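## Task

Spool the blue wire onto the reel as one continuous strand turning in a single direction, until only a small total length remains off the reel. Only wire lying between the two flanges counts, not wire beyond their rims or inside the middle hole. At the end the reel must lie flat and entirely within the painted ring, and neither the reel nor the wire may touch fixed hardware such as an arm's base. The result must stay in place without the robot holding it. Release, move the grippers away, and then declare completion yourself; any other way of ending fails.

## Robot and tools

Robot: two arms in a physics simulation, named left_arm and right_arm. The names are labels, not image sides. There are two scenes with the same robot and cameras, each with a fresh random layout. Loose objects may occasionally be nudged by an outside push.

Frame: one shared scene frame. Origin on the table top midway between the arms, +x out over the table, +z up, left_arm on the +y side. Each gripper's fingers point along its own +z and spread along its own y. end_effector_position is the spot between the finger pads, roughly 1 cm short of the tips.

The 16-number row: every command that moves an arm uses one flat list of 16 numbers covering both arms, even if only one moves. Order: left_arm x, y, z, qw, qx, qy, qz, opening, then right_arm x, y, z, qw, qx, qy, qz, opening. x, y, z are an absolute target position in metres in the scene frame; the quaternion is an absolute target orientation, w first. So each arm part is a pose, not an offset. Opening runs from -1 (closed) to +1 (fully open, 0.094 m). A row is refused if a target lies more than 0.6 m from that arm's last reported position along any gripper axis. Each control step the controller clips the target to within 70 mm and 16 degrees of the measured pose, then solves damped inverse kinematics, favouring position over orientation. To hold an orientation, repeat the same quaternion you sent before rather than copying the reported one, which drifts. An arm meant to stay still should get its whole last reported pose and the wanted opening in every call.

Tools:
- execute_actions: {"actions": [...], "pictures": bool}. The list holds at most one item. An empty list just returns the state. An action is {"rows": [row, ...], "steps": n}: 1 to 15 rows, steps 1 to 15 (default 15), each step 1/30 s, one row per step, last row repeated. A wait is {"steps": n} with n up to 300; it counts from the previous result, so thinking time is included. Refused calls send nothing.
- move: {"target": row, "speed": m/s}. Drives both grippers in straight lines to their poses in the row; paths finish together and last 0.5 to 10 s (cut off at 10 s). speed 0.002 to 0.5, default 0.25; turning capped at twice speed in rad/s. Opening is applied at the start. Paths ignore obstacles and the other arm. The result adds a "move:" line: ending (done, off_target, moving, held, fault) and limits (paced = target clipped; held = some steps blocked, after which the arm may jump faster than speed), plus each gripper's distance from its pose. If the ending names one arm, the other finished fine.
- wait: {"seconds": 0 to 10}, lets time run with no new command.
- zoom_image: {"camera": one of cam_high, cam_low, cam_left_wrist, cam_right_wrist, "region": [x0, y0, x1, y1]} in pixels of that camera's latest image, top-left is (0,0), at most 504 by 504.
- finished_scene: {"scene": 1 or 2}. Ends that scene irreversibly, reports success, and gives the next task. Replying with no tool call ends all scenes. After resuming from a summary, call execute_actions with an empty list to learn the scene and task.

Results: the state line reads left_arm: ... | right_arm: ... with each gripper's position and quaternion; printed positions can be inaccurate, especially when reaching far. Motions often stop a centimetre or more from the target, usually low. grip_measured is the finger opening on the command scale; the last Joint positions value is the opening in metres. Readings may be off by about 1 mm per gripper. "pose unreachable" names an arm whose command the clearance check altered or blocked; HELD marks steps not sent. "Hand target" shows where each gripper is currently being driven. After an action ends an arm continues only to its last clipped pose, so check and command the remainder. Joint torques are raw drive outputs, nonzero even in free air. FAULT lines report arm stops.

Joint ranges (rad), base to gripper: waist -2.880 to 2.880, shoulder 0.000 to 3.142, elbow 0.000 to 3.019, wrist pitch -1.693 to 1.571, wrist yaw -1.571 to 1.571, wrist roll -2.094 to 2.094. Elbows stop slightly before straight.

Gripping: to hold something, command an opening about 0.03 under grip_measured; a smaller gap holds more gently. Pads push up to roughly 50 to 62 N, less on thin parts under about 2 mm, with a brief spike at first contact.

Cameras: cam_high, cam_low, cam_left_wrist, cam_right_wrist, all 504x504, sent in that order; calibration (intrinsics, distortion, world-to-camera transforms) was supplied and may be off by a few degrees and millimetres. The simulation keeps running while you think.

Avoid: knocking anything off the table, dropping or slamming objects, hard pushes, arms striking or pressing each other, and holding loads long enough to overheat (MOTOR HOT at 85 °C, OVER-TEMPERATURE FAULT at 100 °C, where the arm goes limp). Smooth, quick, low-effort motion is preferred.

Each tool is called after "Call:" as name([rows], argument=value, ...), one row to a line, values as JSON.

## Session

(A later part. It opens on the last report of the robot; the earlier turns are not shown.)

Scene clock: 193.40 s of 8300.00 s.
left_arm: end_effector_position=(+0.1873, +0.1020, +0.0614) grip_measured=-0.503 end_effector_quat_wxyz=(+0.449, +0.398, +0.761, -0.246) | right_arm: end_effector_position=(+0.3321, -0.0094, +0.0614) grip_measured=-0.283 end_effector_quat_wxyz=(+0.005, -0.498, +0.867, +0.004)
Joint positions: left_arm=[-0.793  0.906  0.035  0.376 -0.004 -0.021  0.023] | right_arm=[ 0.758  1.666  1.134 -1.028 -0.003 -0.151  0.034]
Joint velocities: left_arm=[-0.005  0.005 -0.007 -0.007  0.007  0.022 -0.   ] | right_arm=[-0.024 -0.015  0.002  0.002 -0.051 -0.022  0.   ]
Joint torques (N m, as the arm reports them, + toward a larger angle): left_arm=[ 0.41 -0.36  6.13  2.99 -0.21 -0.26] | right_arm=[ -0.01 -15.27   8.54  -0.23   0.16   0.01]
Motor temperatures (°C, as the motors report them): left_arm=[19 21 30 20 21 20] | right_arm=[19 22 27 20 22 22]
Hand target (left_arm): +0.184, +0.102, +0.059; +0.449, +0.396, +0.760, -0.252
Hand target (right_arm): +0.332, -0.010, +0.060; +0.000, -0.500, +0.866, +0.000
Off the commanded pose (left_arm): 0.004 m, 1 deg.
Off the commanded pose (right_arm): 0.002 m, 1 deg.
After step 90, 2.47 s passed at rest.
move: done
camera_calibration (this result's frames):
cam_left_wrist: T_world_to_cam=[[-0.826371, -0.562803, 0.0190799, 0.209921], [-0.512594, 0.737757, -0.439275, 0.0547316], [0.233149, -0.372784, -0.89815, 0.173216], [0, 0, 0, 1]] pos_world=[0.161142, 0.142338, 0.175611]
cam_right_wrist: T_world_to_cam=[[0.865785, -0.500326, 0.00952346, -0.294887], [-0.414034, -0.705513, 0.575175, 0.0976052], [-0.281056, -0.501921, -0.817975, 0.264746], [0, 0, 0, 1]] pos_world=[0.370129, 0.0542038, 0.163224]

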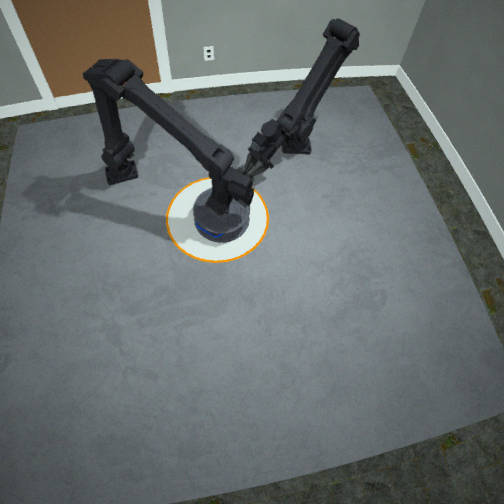

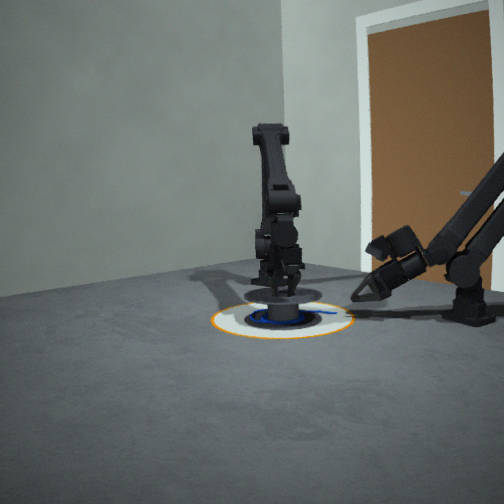

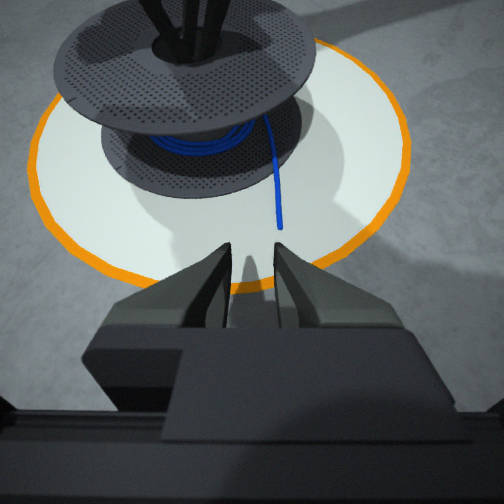

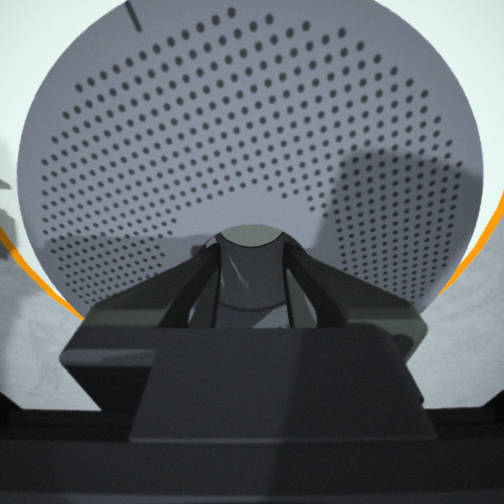

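Call:
move(target=[0.205,0.03,0.03,0.457,0.396,0.760,-0.238,-0.5, 0.332,-0.01,0.06,0,-0.5,0.866,0,-0.28], speed=0.05)

Scene clock: 199.30 s of 8300.00 s.
left_arm: end_effector_position=(+0.2021, +0.0424, +0.0209) grip_measured=-0.503 end_effector_quat_wxyz=(+0.446, +0.402, +0.767, -0.226) | right_arm: end_effector_position=(+0.3321, -0.0094, +0.0614) grip_measured=-0.283 end_effector_quat_wxyz=(+0.005, -0.498, +0.867, +0.004)
Joint positions: left_arm=[-0.911  1.478  0.162  0.787 -0.134 -0.062  0.023] | right_arm=[ 0.758  1.666  1.134 -1.028 -0.003 -0.151  0.034]
Joint velocities: left_arm=[-0.015 -0.015 -0.002  0.022 -0.007  0.007  0.001] | right_arm=[-0.015 -0.015 -0.007 -0.002  0.007  0.037 -0.   ]
Joint torques (N m, as the arm reports them, + toward a larger angle): left_arm=[ 0.34 -5.27  5.43  2.97 -0.26 -0.26] | right_arm=[ -0.04 -15.28   8.55  -0.23   0.16   0.01]
Motor temperatures (°C, as the motors report them): left_arm=[19 21 29 20 21 20] | right_arm=[19 22 27 20 22 22]
Hand target (left_arm): +0.204, +0.029, +0.029; +0.456, +0.396, +0.760, -0.239
Hand target (right_arm): +0.332, -0.010, +0.060; +0.000, -0.500, +0.866, +0.000
Off the commanded pose (left_arm): 0.016 m, 2 deg.
Off the commanded pose (right_arm): 0.002 m, 1 deg.
After step 90, 0.97 s passed at rest.
move: off_target (left_arm)
camera_calibration (this result's frames):
cam_left_wrist: T_world_to_cam=[[-0.817555, -0.575753, -0.0106202, 0.188722], [-0.520595, 0.746864, -0.413733, 0.089181], [0.24614, -0.332721, -0.910336, 0.107158], [0, 0, 0, 1]] pos_world=[0.174342, 0.0777048, 0.136451]
cam_right_wrist: T_world_to_cam=[[0.865785, -0.500326, 0.00952346, -0.294887], [-0.414034, -0.705513, 0.575175, 0.0976052], [-0.281056, -0.501921, -0.817975, 0.264746], [0, 0, 0, 1]] pos_world=[0.370129, 0.0542038, 0.163224]

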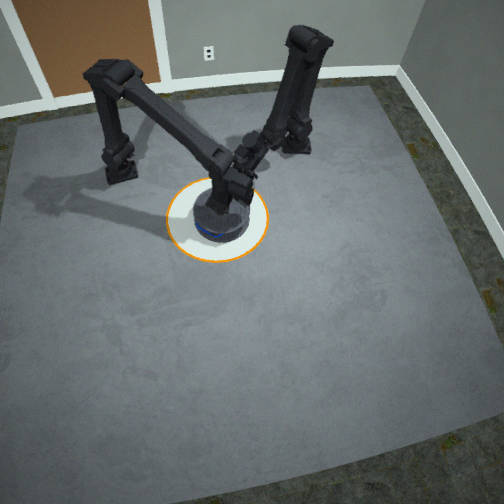

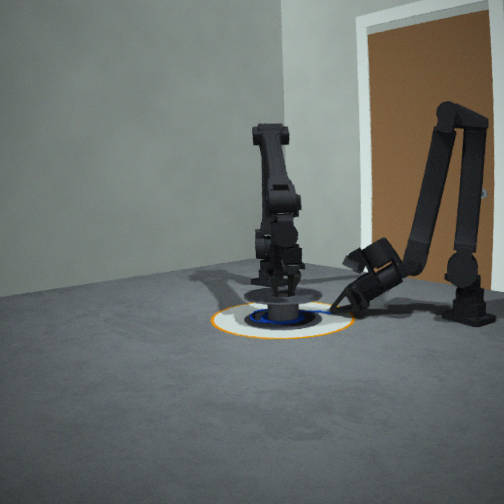

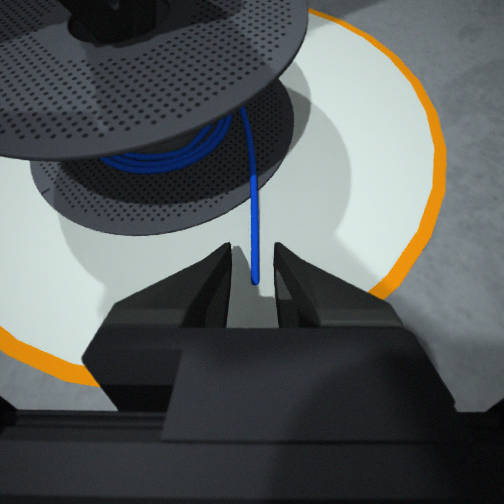

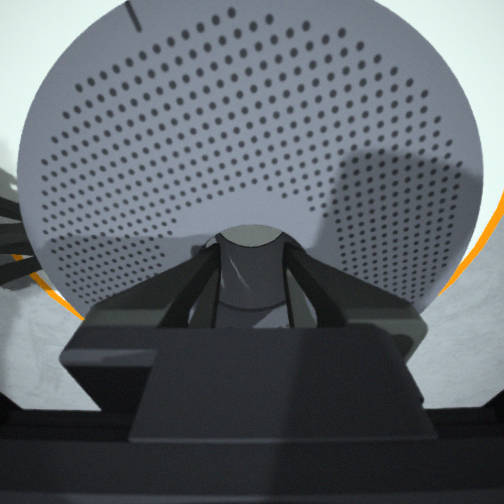

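Well aligned. Lower a little and close.

Call:
move(target=[0.203,0.038,0.014,0.457,0.396,0.760,-0.238,-0.5, 0.332,-0.01,0.06,0,-0.5,0.866,0,-0.28], speed=0.02)

Call:
move(target=[0.203,0.038,0.014,0.457,0.396,0.760,-0.238,-1, 0.332,-0.01,0.06,0,-0.5,0.866,0,-0.28], speed=0.02)

Scene clock: 202.67 s of 8300.00 s.
left_arm: end_effector_position=(+0.2046, +0.0374, +0.0177) grip_measured=-0.503 end_effector_quat_wxyz=(+0.461, +0.396, +0.758, -0.236) | right_arm: end_effector_position=(+0.3321, -0.0094, +0.0614) grip_measured=-0.283 end_effector_quat_wxyz=(+0.005, -0.498, +0.867, +0.004)
Joint positions: left_arm=[-0.911  1.57   0.162  0.92  -0.134 -0.063  0.023] | right_arm=[ 0.758  1.666  1.134 -1.028 -0.003 -0.151  0.034]
Joint velocities: left_arm=[-0.005 -0.005 -0.007 -0.012  0.007 -0.066  0.   ] | right_arm=[-0.024 -0.015 -0.012  0.007  0.081  0.037  0.001]
Joint torques (N m, as the arm reports them, + toward a larger angle): left_arm=[ 1.31 -5.33  2.46  2.68  0.07 -0.18] | right_arm=[ -0.04 -15.29   8.54  -0.24   0.16   0.01]
Motor temperatures (°C, as the motors report them): left_arm=[19 21 29 20 21 20] | right_arm=[19 22 27 20 22 22]
Hand target (left_arm): +0.203, +0.038, +0.014; +0.457, +0.396, +0.760, -0.238
Hand target (right_arm): +0.332, -0.010, +0.060; +0.000, -0.500, +0.866, +0.000
Off the commanded pose (left_arm): 0.004 m, 0 deg.
Off the commanded pose (right_arm): 0.002 m, 1 deg.
move: done
camera_calibration (this result's frames):
cam_left_wrist: T_world_to_cam=[[-0.817315, -0.576176, -0.00422783, 0.187715], [-0.512944, 0.730923, -0.450156, 0.0925378], [0.262459, -0.365751, -0.89294, 0.0995201], [0, 0, 0, 1]] pos_world=[0.174769, 0.0769183, 0.131316]
cam_right_wrist: T_world_to_cam=[[0.865785, -0.500326, 0.00952346, -0.294887], [-0.414034, -0.705513, 0.575175, 0.0976052], [-0.281056, -0.501921, -0.817975, 0.264746], [0, 0, 0, 1]] pos_world=[0.370129, 0.0542038, 0.163224]

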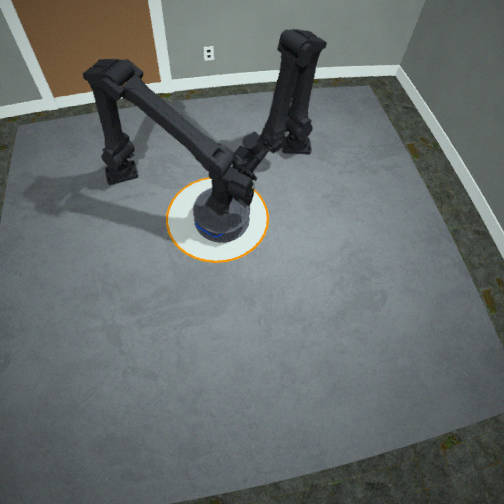

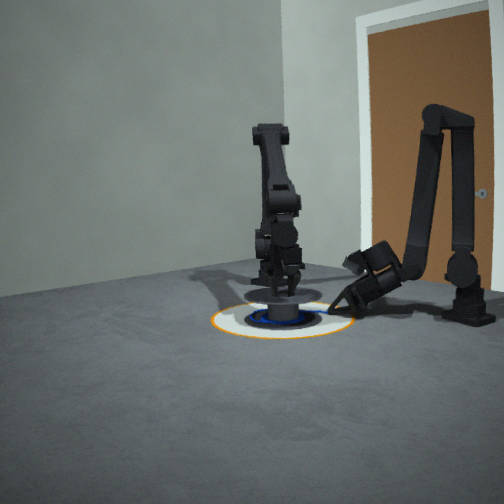

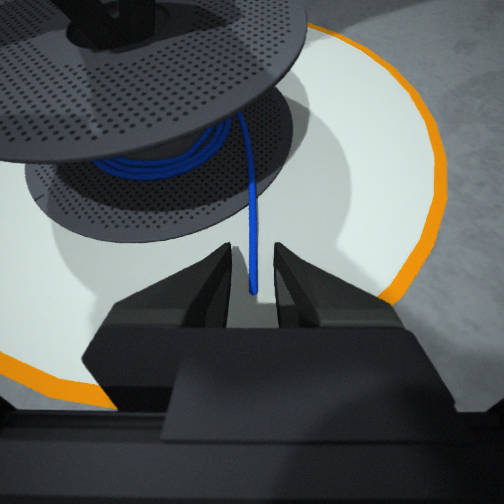

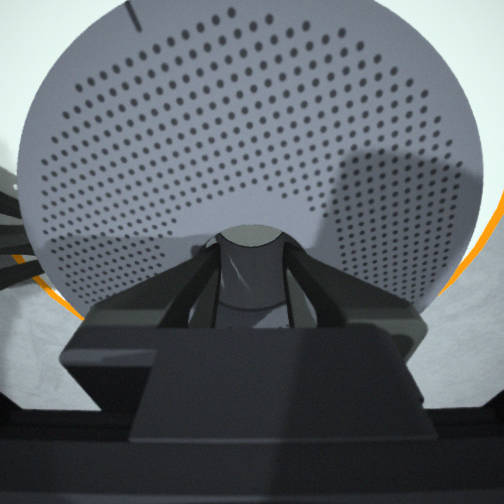

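Scene clock: 203.37 s of 8300.00 s.
left_arm: end_effector_position=(+0.2046, +0.0374, +0.0177) grip_measured=-0.965 end_effector_quat_wxyz=(+0.461, +0.396, +0.758, -0.236) | right_arm: end_effector_position=(+0.3321, -0.0094, +0.0614) grip_measured=-0.283 end_effector_quat_wxyz=(+0.005, -0.498, +0.867, +0.004)
Joint positions: left_arm=[-0.911  1.57   0.162  0.92  -0.134 -0.063  0.002] | right_arm=[ 0.758  1.666  1.134 -1.028 -0.003 -0.151  0.034]
Joint velocities: left_arm=[ 0.005  0.005  0.012  0.002 -0.037  0.022 -0.   ] | right_arm=[ 0.005 -0.015  0.022  0.002  0.007 -0.022  0.   ]
Joint torques (N m, as the arm reports them, + toward a larger angle): left_arm=[ 1.24 -5.59  2.43  2.55  0.03 -0.19] | right_arm=[ -0.01 -15.29   8.55  -0.23   0.16   0.01]
Motor temperatures (°C, as the motors report them): left_arm=[19 21 29 20 21 20] | right_arm=[19 22 27 20 22 22]
Hand target (left_arm): +0.203, +0.038, +0.014; +0.457, +0.396, +0.760, -0.238
Hand target (right_arm): +0.332, -0.010, +0.060; +0.000, -0.500, +0.866, +0.000
Off the commanded pose (left_arm): 0.004 m, 0 deg.
Off the commanded pose (right_arm): 0.002 m, 1 deg.
move: done
camera_calibration (this result's frames):
cam_left_wrist: T_world_to_cam=[[-0.817315, -0.576176, -0.00422783, 0.187715], [-0.512944, 0.730923, -0.450156, 0.0925378], [0.262459, -0.365751, -0.89294, 0.0995201], [0, 0, 0, 1]] pos_world=[0.174769, 0.0769183, 0.131316]
cam_right_wrist: T_world_to_cam=[[0.865785, -0.500326, 0.00952346, -0.294887], [-0.414034, -0.705513, 0.575175, 0.0976052], [-0.281056, -0.501921, -0.817975, 0.264746], [0, 0, 0, 1]] pos_world=[0.370129, 0.0542038, 0.163224]

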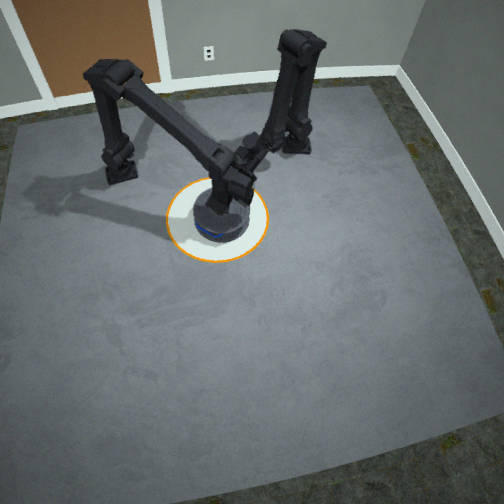

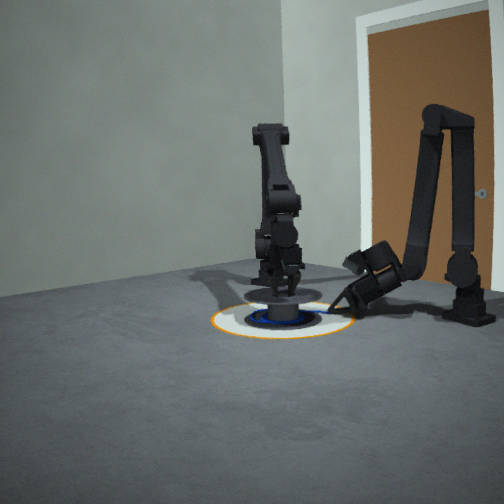

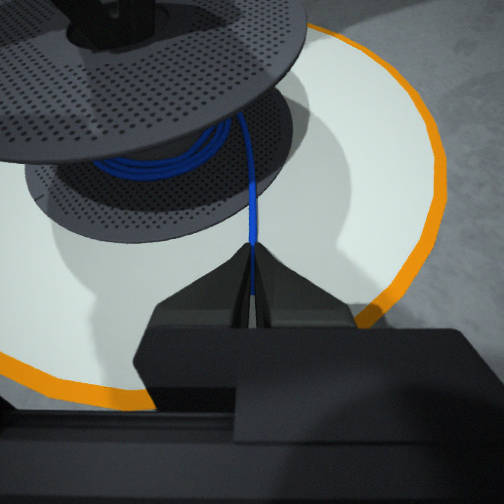

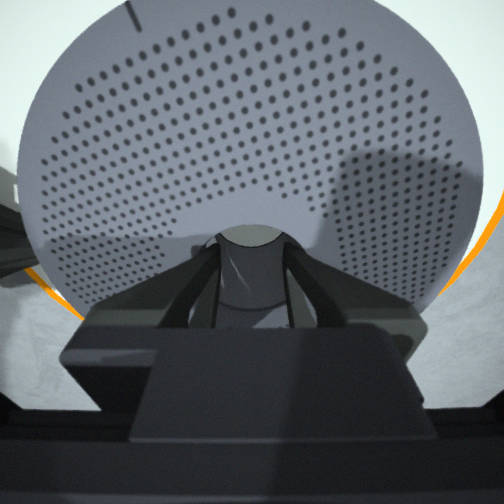

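Call:
move(target=[0.215,0.045,0.04,0.457,0.396,0.760,-0.238,-1, 0.332,-0.01,0.06,0,-0.5,0.866,0,-0.26], speed=0.03)

Call:
move(target=[0.268,0.035,0.036,0.443,0.505,0.657,-0.34,-1, 0.332,-0.01,0.06,0,-0.793,0.609,0,-0.26], speed=0.06)

Call:
zoom_image(camera="cam_low", region=[200, 240, 400, 350])

Scene clock: 208.87 s of 8300.00 s.
left_arm: end_effector_position=(+0.2118, +0.0432, +0.0410) grip_measured=-0.966 end_effector_quat_wxyz=(+0.457, +0.394, +0.759, -0.244) | right_arm: end_effector_position=(+0.3321, -0.0094, +0.0614) grip_measured=-0.268 end_effector_quat_wxyz=(+0.005, -0.498, +0.867, +0.004)
Joint positions: left_arm=[-0.86   1.395  0.162  0.75  -0.077 -0.052  0.002] | right_arm=[ 0.758  1.666  1.134 -1.028 -0.003 -0.151  0.034]
Joint velocities: left_arm=[-0.024  0.015 -0.002 -0.022 -0.095  0.007 -0.   ] | right_arm=[ 0.005  0.015 -0.022  0.002  0.081 -0.007  0.001]
Joint torques (N m, as the arm reports them, + toward a larger angle): left_arm=[ 2.49 -6.86  4.36  1.02  0.07  0.04] | right_arm=[  0.   -15.3    8.54  -0.23   0.16   0.01]
Motor temperatures (°C, as the motors report them): left_arm=[19 21 28 20 21 20] | right_arm=[19 22 27 20 22 22]
Hand target (left_arm): +0.215, +0.046, +0.041; +0.457, +0.396, +0.760, -0.238
Hand target (right_arm): +0.332, -0.010, +0.060; -0.000, -0.500, +0.866, +0.000
Off the commanded pose (left_arm): 0.004 m, 1 deg.
Off the commanded pose (right_arm): 0.002 m, 1 deg.
After step 90, 1.37 s passed at rest.
move: done
camera_calibration (this result's frames):
cam_left_wrist: T_world_to_cam=[[-0.819728, -0.572607, 0.0129155, 0.196657], [-0.515591, 0.72791, -0.452011, 0.103295], [0.249423, -0.377185, -0.891919, 0.123808], [0, 0, 0, 1]] pos_world=[0.183582, 0.0841161, 0.154577]
cam_right_wrist: T_world_to_cam=[[0.865785, -0.500326, 0.00952346, -0.294887], [-0.414034, -0.705513, 0.575175, 0.0976052], [-0.281056, -0.501921, -0.817975, 0.264746], [0, 0, 0, 1]] pos_world=[0.370129, 0.0542038, 0.163224]

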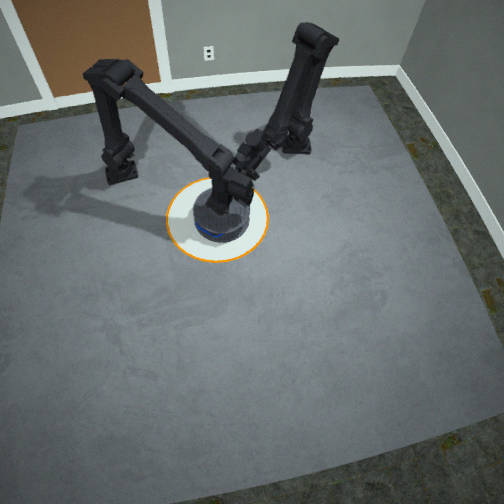

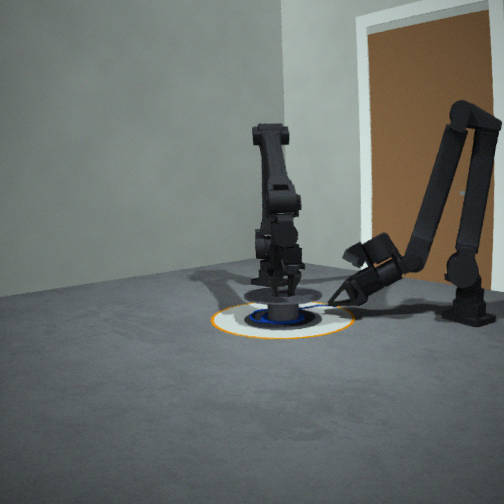

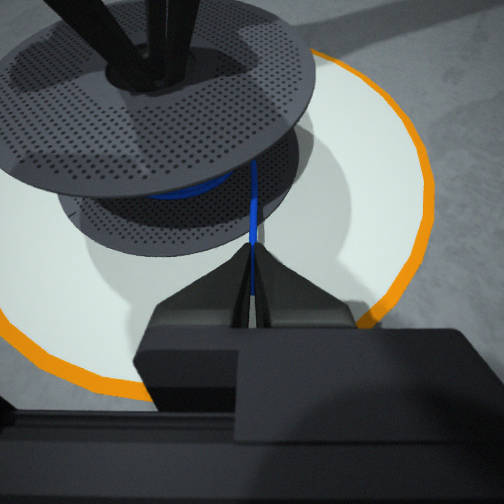

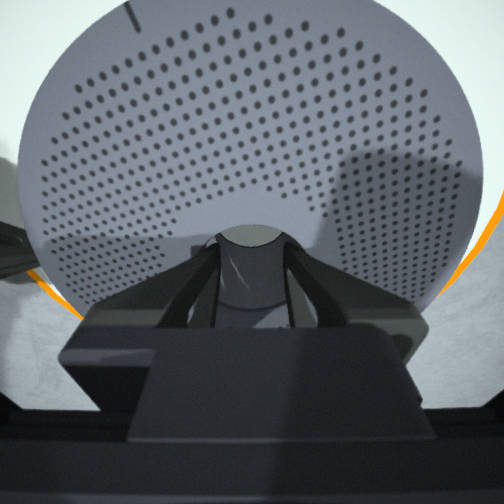

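Scene clock: 215.77 s of 8300.00 s.
left_arm: end_effector_position=(+0.2576, +0.0409, +0.0338) grip_measured=-0.966 end_effector_quat_wxyz=(+0.432, +0.507, +0.663, -0.341) | right_arm: end_effector_position=(+0.3322, -0.0094, +0.0614) grip_measured=-0.268 end_effector_quat_wxyz=(-0.006, +0.786, -0.618, -0.001)
Joint positions: left_arm=[-0.487  1.596  0.268  0.838  0.581  0.269  0.002] | right_arm=[ 0.758  1.666  1.134 -1.028 -0.003 -0.917  0.034]
Joint velocities: left_arm=[-0.005 -0.005  0.012 -0.002  0.007  0.037 -0.   ] | right_arm=[-0.015 -0.024  0.007  0.002 -0.037 -0.022  0.001]
Joint torques (N m, as the arm reports them, + toward a larger angle): left_arm=[ 2.48 -7.03  5.39  2.06  0.27  0.05] | right_arm=[  0.   -15.25   8.51  -0.26   0.09  -0.15]
Motor temperatures (°C, as the motors report them): left_arm=[19 21 28 20 21 20] | right_arm=[19 22 27 20 22 22]
Hand target (left_arm): +0.270, +0.037, +0.036; +0.442, +0.508, +0.658, -0.337
Hand target (right_arm): +0.332, -0.010, +0.060; -0.000, +0.793, -0.609, -0.000
Off the commanded pose (left_arm): 0.012 m, 1 deg.
Off the commanded pose (right_arm): 0.002 m, 1 deg.
move: off_target (left_arm)
camera_calibration (this result's frames):
cam_left_wrist: T_world_to_cam=[[-0.966835, -0.254784, 0.0177737, 0.257707], [-0.226841, 0.82465, -0.518165, 0.0492218], [0.117363, -0.505012, -0.855096, 0.143036], [0, 0, 0, 1]] pos_world=[0.243539, 0.0973037, 0.143234]
cam_right_wrist: T_world_to_cam=[[0.970521, 0.24033, 0.0181556, -0.323294], [0.186135, -0.795254, 0.576997, -0.10273], [0.153108, -0.556609, -0.816544, 0.119911], [0, 0, 0, 1]] pos_world=[0.314526, 0.0627447, 0.163058]

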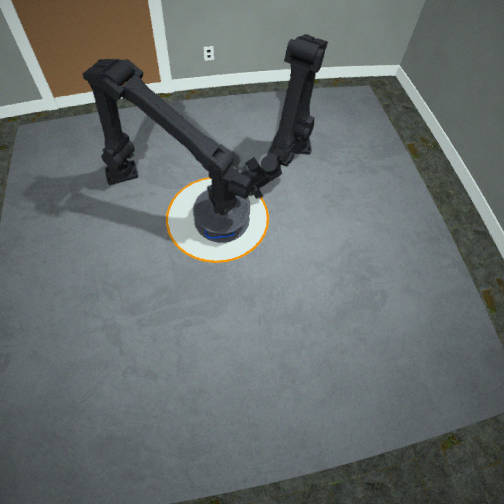

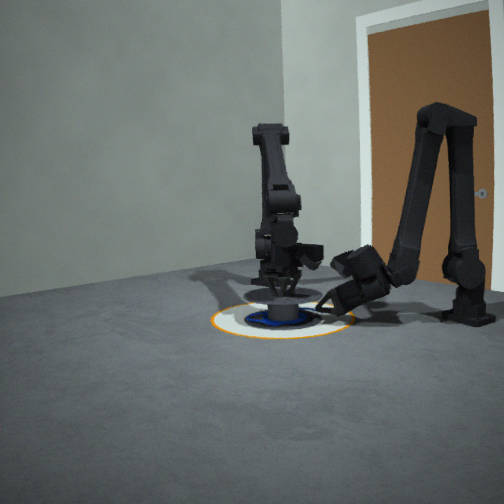

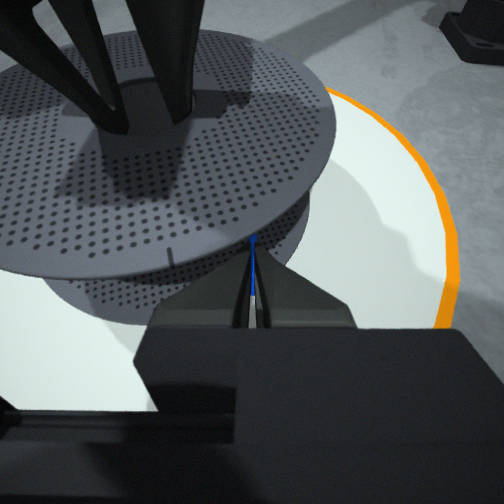

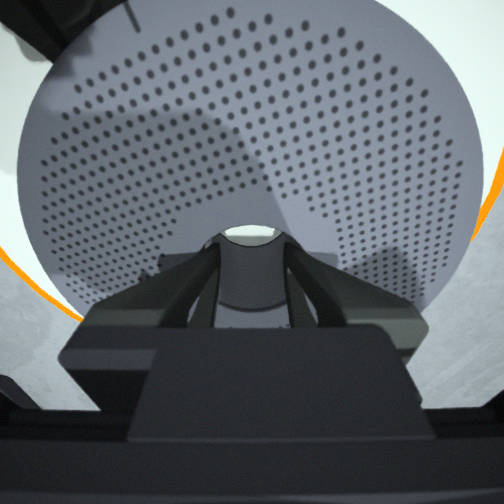

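Region (200, 240, 400, 350) of cam_low's 504x504 image, scaled by 2.520, with more detail than that image has; it fills the top 277 rows of this view, and the rest is white.

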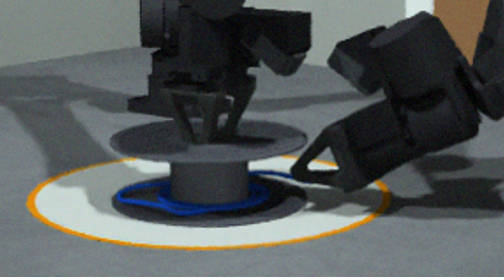

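Call:
move(target=[0.262,0.039,0.034,0.443,0.505,0.657,-0.34,-1, 0.332,-0.01,0.06,0,0.087,0.996,0,-0.6], speed=0.3)

Call:
move(target=[0.262,0.039,0.034,0.443,0.505,0.657,-0.34,-1, 0.332,-0.01,0.06,0,0.087,0.996,0,-0.25])

Call:
move(target=[0.285,0.02,0.032,0.443,0.505,0.657,-0.34,-1, 0.332,-0.01,0.06,0,-0.13,0.991,0,-0.25], speed=0.05)

Call:
zoom_image(camera="cam_low", region=[200, 240, 400, 350])

Scene clock: 222.93 s of 8300.00 s.
left_arm: end_effector_position=(+0.2588, +0.0399, +0.0346) grip_measured=-0.966 end_effector_quat_wxyz=(+0.438, +0.507, +0.659, -0.341) | right_arm: end_effector_position=(+0.3323, -0.0095, +0.0614) grip_measured=-0.598 end_effector_quat_wxyz=(+0.002, +0.081, +0.997, +0.005)
Joint positions: left_arm=[-0.487  1.608  0.268  0.864  0.581  0.27   0.002] | right_arm=[ 0.758  1.666  1.134 -1.028 -0.002  1.053  0.019]
Joint velocities: left_arm=[ 0.005  0.005 -0.032  0.002 -0.007 -0.022  0.   ] | right_arm=[-0.015 -0.015  0.012 -0.007  0.051  0.007 -0.001]
Joint torques (N m, as the arm reports them, + toward a larger angle): left_arm=[ 1.63 -7.11  3.46  2.88  0.06 -0.12] | right_arm=[ -0.03 -15.22   8.49  -0.28   0.2    0.17]
Motor temperatures (°C, as the motors report them): left_arm=[19 21 27 20 21 20] | right_arm=[19 22 27 20 22 22]
Hand target (left_arm): +0.262, +0.039, +0.034; +0.443, +0.506, +0.658, -0.340
Hand target (right_arm): +0.332, -0.010, +0.060; +0.000, +0.087, +0.996, +0.000
Off the commanded pose (left_arm): 0.003 m, 1 deg.
Off the commanded pose (right_arm): 0.002 m, 1 deg.
After step 90, 0.27 s passed at rest.
move: done
camera_calibration (this result's frames):
cam_left_wrist: T_world_to_cam=[[-0.967107, -0.254239, 0.00815998, 0.258976], [-0.220051, 0.820108, -0.528205, 0.0494669], [0.127598, -0.512627, -0.849078, 0.140534], [0, 0, 0, 1]] pos_world=[0.243411, 0.0973151, 0.14334]
cam_right_wrist: T_world_to_cam=[[-0.156406, -0.987693, 0.00052901, 0.0405038], [-0.803367, 0.127528, 0.581668, 0.234474], [-0.574577, 0.0905512, -0.813426, 0.367614], [0, 0, 0, 1]] pos_world=[0.405926, -0.0231846, 0.162619]

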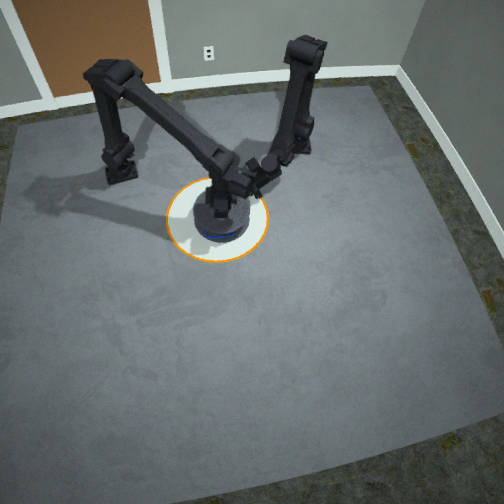

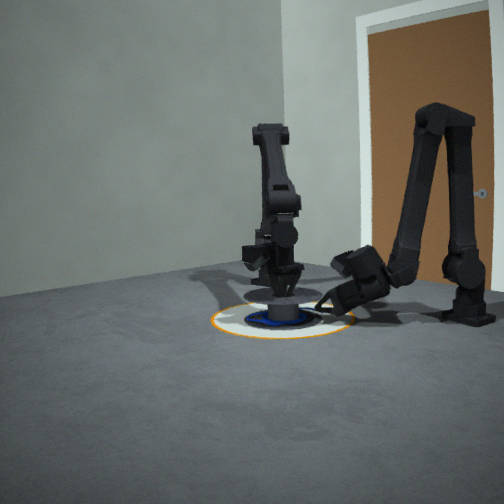

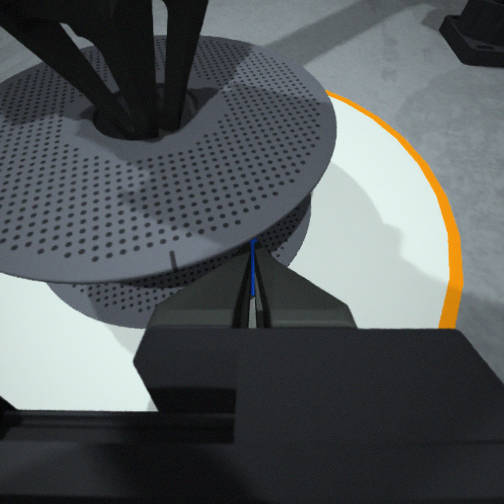

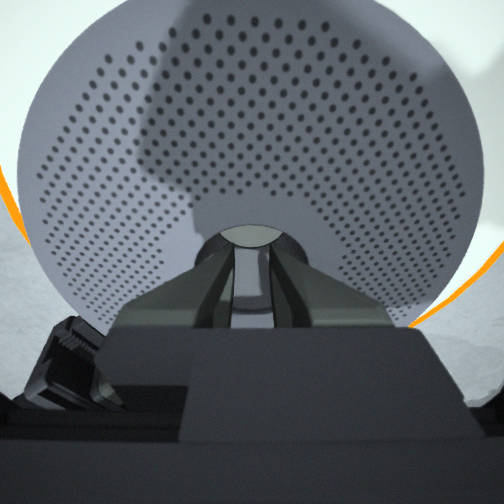

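Scene clock: 223.63 s of 8300.00 s.
left_arm: end_effector_position=(+0.2588, +0.0399, +0.0346) grip_measured=-0.966 end_effector_quat_wxyz=(+0.438, +0.507, +0.659, -0.341) | right_arm: end_effector_position=(+0.3323, -0.0095, +0.0614) grip_measured=-0.263 end_effector_quat_wxyz=(+0.002, +0.081, +0.997, +0.005)
Joint positions: left_arm=[-0.487  1.608  0.268  0.864  0.581  0.27   0.002] | right_arm=[ 0.758  1.666  1.134 -1.028 -0.002  1.054  0.035]
Joint velocities: left_arm=[ 0.005 -0.024 -0.002 -0.012 -0.022 -0.051 -0.001] | right_arm=[-0.015 -0.005 -0.017  0.002  0.037  0.007 -0.001]
Joint torques (N m, as the arm reports them, + toward a larger angle): left_arm=[ 1.59 -7.15  3.46  2.88  0.06 -0.12] | right_arm=[  0.01 -15.21   8.49  -0.29   0.2    0.2 ]
Motor temperatures (°C, as the motors report them): left_arm=[19 21 27 20 21 20] | right_arm=[19 22 27 20 22 22]
Hand target (left_arm): +0.262, +0.039, +0.034; +0.443, +0.506, +0.658, -0.340
Hand target (right_arm): +0.332, -0.010, +0.060; -0.000, +0.087, +0.996, +0.000
Off the commanded pose (left_arm): 0.003 m, 1 deg.
Off the commanded pose (right_arm): 0.002 m, 1 deg.
move: done
camera_calibration (this result's frames):
cam_left_wrist: T_world_to_cam=[[-0.967107, -0.254239, 0.00815998, 0.258976], [-0.220051, 0.820108, -0.528205, 0.0494669], [0.127598, -0.512627, -0.849078, 0.140534], [0, 0, 0, 1]] pos_world=[0.243411, 0.0973151, 0.14334]
cam_right_wrist: T_world_to_cam=[[-0.156782, -0.987633, 0.000527678, 0.0406296], [-0.803316, 0.127834, 0.581671, 0.23446], [-0.574545, 0.0907719, -0.813424, 0.367605], [0, 0, 0, 1]] pos_world=[0.405921, -0.0232129, 0.162619]

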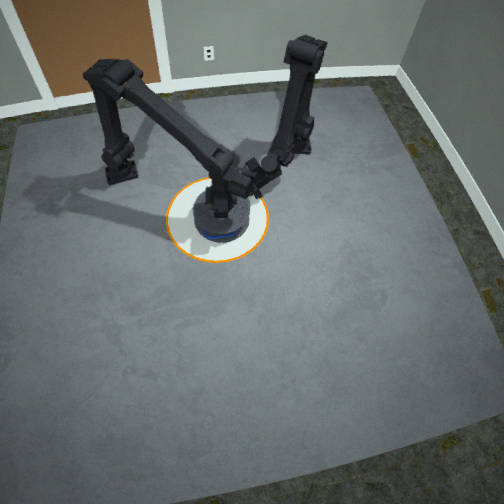

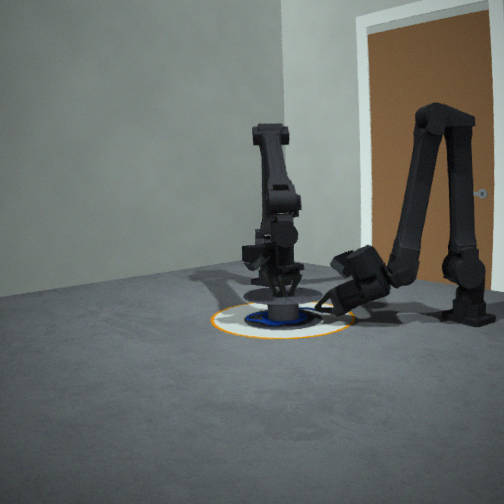

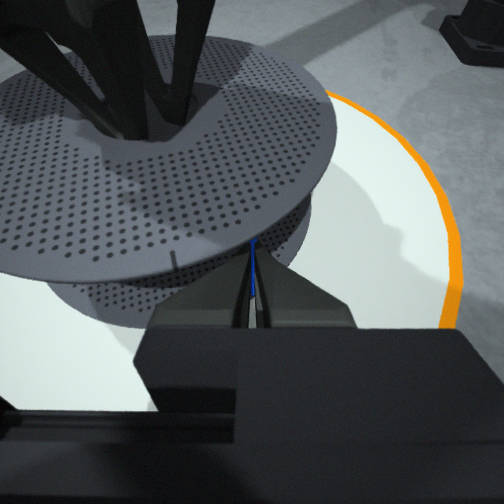

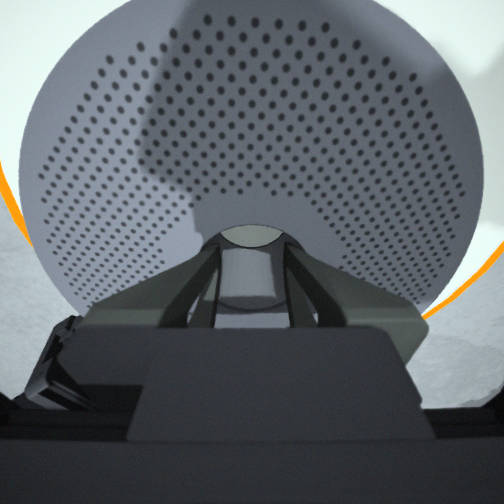

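Scene clock: 228.17 s of 8300.00 s.
left_arm: end_effector_position=(+0.2681, +0.0323, +0.0260) grip_measured=-0.967 end_effector_quat_wxyz=(+0.432, +0.507, +0.663, -0.341) | right_arm: end_effector_position=(+0.3330, -0.0101, +0.0614) grip_measured=-0.262 end_effector_quat_wxyz=(+0.005, -0.115, +0.993, +0.003)
Joint positions: left_arm=[-0.487  1.658  0.304  0.863  0.581  0.27   0.002] | right_arm=[ 0.758  1.666  1.134 -1.028  0.003  0.662  0.035]
Joint velocities: left_arm=[-0.005 -0.005  0.007 -0.012 -0.081 -0.037 -0.   ] | right_arm=[-0.005  0.024  0.002  0.007 -0.081  0.022 -0.001]
Joint torques (N m, as the arm reports them, + toward a larger angle): left_arm=[ 1.58 -8.47  6.82  1.35  0.03 -0.14] | right_arm=[ -0.03 -15.24   8.51  -0.25  -0.02  -0.23]
Motor temperatures (°C, as the motors report them): left_arm=[19 21 27 20 21 20] | right_arm=[19 22 27 20 22 22]
Hand target (left_arm): +0.284, +0.021, +0.033; +0.444, +0.505, +0.657, -0.340
Hand target (right_arm): +0.332, -0.010, +0.060; +0.000, -0.130, +0.992, +0.000
Off the commanded pose (left_arm): 0.022 m, 1 deg.
Off the commanded pose (right_arm): 0.002 m, 2 deg.
move: off_target (left_arm)
camera_calibration (this result's frames):
cam_left_wrist: T_world_to_cam=[[-0.966962, -0.254356, 0.0169474, 0.265901], [-0.226094, 0.825012, -0.517916, 0.0544417], [0.117754, -0.504637, -0.855263, 0.130747], [0, 0, 0, 1]] pos_world=[0.254029, 0.0886984, 0.135513]
cam_right_wrist: T_world_to_cam=[[0.232468, -0.97258, 0.00690073, -0.0896898], [-0.796053, -0.186188, 0.575876, 0.229879], [-0.5588, -0.139366, -0.817508, 0.360756], [0, 0, 0, 1]] pos_world=[0.405436, 0.00584736, 0.163158]

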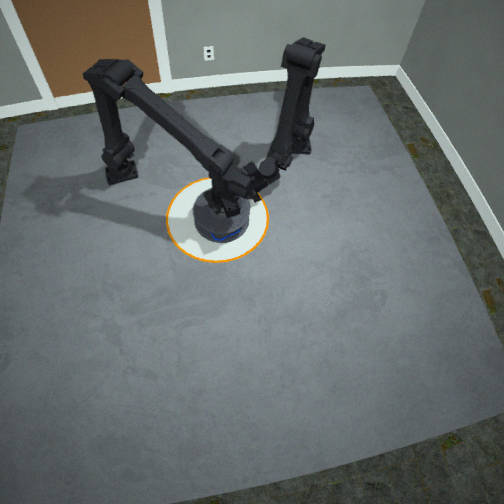

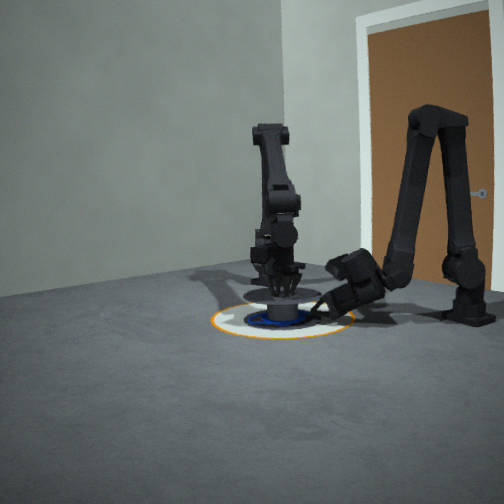

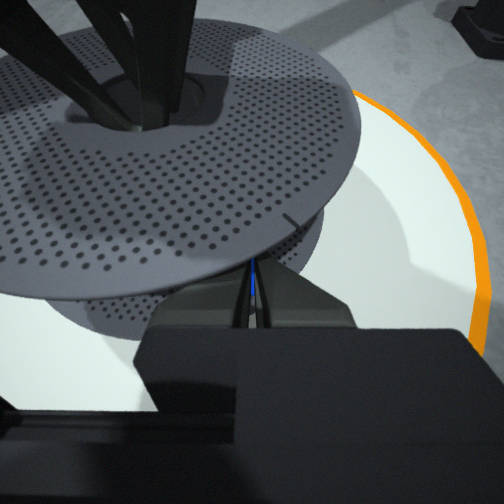

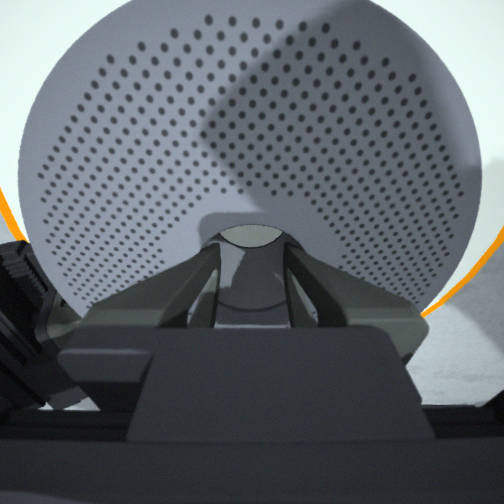

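Region (200, 240, 400, 350) of cam_low's 504x504 image, scaled by 2.520, with more detail than that image has; it fills the top 277 rows of this view, and the rest is white.

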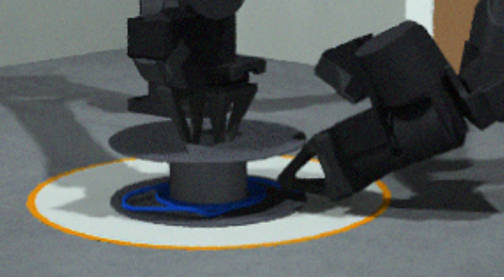

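Body touches the flange. Loosen the grip slightly and rotate the reel so the end gets pulled through.

Call:
move(target=[0.266,0.034,0.026,0.443,0.505,0.657,-0.34,-0.9, 0.332,-0.01,0.06,0,-0.42,0.906,0,-0.25], speed=0.06)

Call:
move(target=[0.22,0.10,0.06,0.457,0.396,0.760,-0.238,-0.9, 0.332,-0.01,0.06,0,-0.42,0.906,0,-0.7], speed=0.06)

Scene clock: 236.33 s of 8300.00 s.
left_arm: end_effector_position=(+0.2669, +0.0333, +0.0271) grip_measured=-0.903 end_effector_quat_wxyz=(+0.439, +0.507, +0.658, -0.341) | right_arm: end_effector_position=(+0.3328, -0.0099, +0.0614) grip_measured=-0.261 end_effector_quat_wxyz=(+0.005, -0.406, +0.914, +0.002)
Joint positions: left_arm=[-0.487  1.666  0.295  0.897  0.581  0.27   0.005] | right_arm=[ 0.758  1.666  1.134 -1.028  0.001  0.056  0.035]
Joint velocities: left_arm=[-0.005 -0.024  0.012 -0.027  0.007  0.022  0.   ] | right_arm=[-0.015  0.005  0.017 -0.002  0.037 -0.037  0.002]
Joint torques (N m, as the arm reports them, + toward a larger angle): left_arm=[ 1.21 -8.15  2.29  3.14 -0.09 -0.15] | right_arm=[  0.01 -15.27   8.53  -0.24   0.    -0.25]
Motor temperatures (°C, as the motors report them): left_arm=[19 21 27 20 21 20] | right_arm=[19 22 28 20 22 22]
Hand target (left_arm): +0.266, +0.034, +0.026; +0.443, +0.506, +0.658, -0.340
Hand target (right_arm): +0.332, -0.010, +0.060; +0.000, -0.420, +0.907, +0.000
Off the commanded pose (left_arm): 0.002 m, 1 deg.
Off the commanded pose (right_arm): 0.002 m, 2 deg.
move: done
camera_calibration (this result's frames):
cam_left_wrist: T_world_to_cam=[[-0.96712, -0.254228, 0.00680787, 0.265271], [-0.219111, 0.819345, -0.529778, 0.0525672], [0.129106, -0.51385, -0.848109, 0.129407], [0, 0, 0, 1]] pos_world=[0.25136, 0.0908646, 0.135794]
cam_right_wrist: T_world_to_cam=[[0.744592, -0.667416, 0.0117864, -0.257126], [-0.550906, -0.604448, 0.575452, 0.144036], [-0.376942, -0.43497, -0.817751, 0.297223], [0, 0, 0, 1]] pos_world=[0.38284, 0.0447355, 0.163199]

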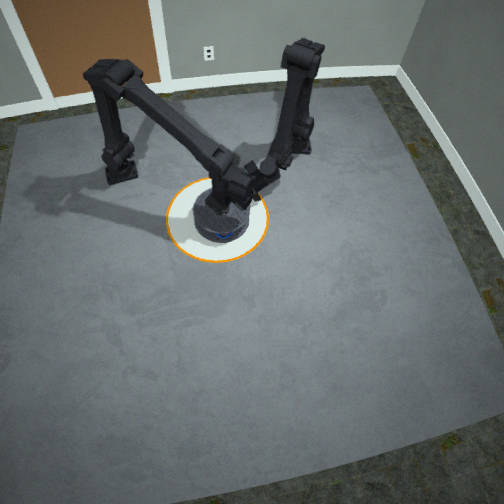

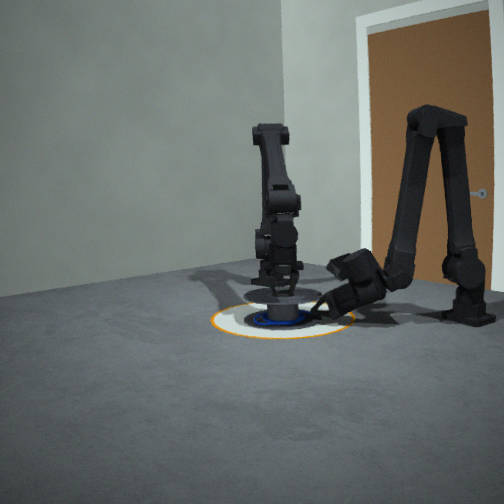

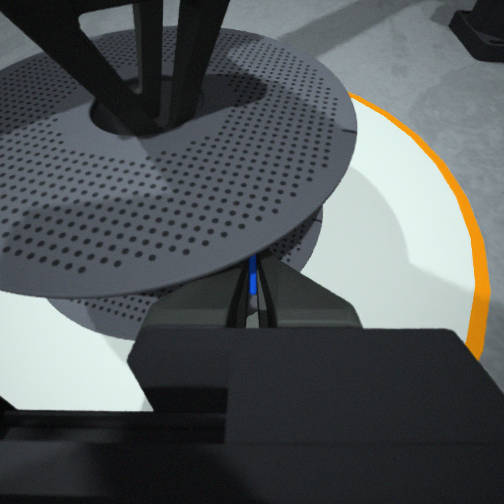

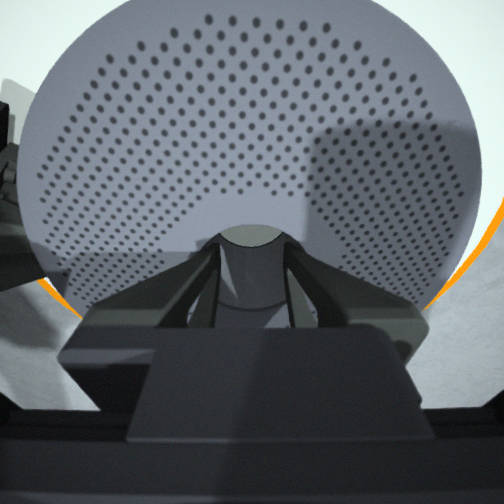

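Scene clock: 239.67 s of 8300.00 s.
left_arm: end_effector_position=(+0.2256, +0.0974, +0.0671) grip_measured=-0.902 end_effector_quat_wxyz=(+0.470, +0.395, +0.753, -0.238) | right_arm: end_effector_position=(+0.3326, -0.0098, +0.0614) grip_measured=-0.698 end_effector_quat_wxyz=(+0.005, -0.415, +0.910, +0.002)
Joint positions: left_arm=[-0.654  1.071  0.084  0.524  0.093  0.059  0.005] | right_arm=[ 0.758  1.666  1.134 -1.028  0.     0.037  0.014]
Joint velocities: left_arm=[-0.005  0.005 -0.007 -0.032 -0.066 -0.066 -0.001] | right_arm=[-0.015 -0.005 -0.017  0.022 -0.066 -0.066 -0.001]
Joint torques (N m, as the arm reports them, + toward a larger angle): left_arm=[ 0.39 -3.61  5.37  1.08 -0.2  -0.26] | right_arm=[ -0.02 -15.27   8.53  -0.24   0.04  -0.08]
Motor temperatures (°C, as the motors report them): left_arm=[19 21 27 20 21 20] | right_arm=[19 22 28 20 22 22]
Hand target (left_arm): +0.219, +0.100, +0.061; +0.459, +0.394, +0.759, -0.240
Hand target (right_arm): +0.332, -0.010, +0.060; +0.000, -0.420, +0.907, -0.000
Off the commanded pose (left_arm): 0.009 m, 2 deg.
Off the commanded pose (right_arm): 0.002 m, 1 deg.
move: done
camera_calibration (this result's frames):
cam_left_wrist: T_world_to_cam=[[-0.817045, -0.576505, -0.00891745, 0.239982], [-0.505596, 0.723812, -0.469542, 0.0820607], [0.277148, -0.379128, -0.882865, 0.157376], [0, 0, 0, 1]] pos_world=[0.193949, 0.13862, 0.179613]
cam_right_wrist: T_world_to_cam=[[0.757445, -0.652802, 0.0112391, -0.261094], [-0.538786, -0.615244, 0.575487, 0.13989], [-0.368764, -0.441955, -0.817734, 0.294431], [0, 0, 0, 1]] pos_world=[0.381711, 0.0457488, 0.163195]

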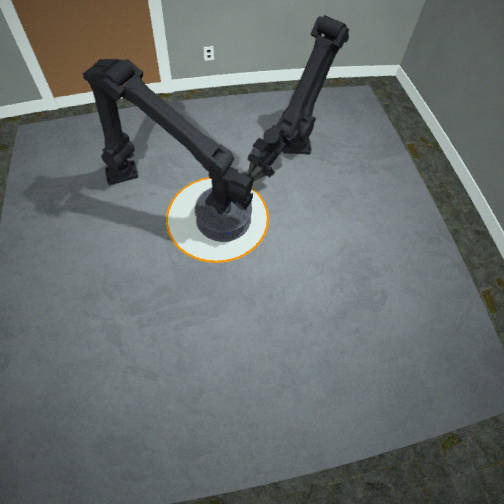

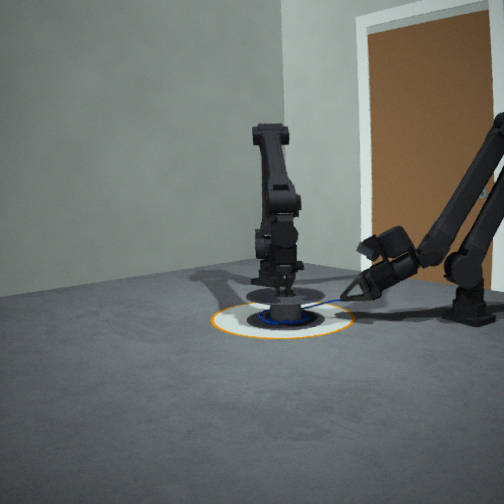

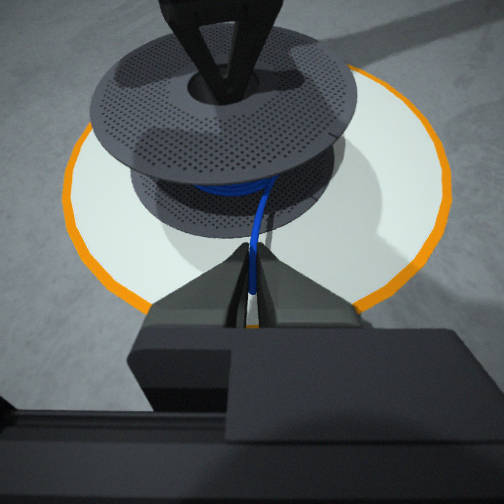

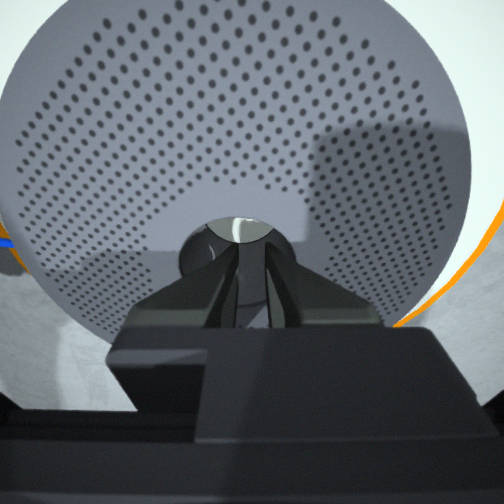

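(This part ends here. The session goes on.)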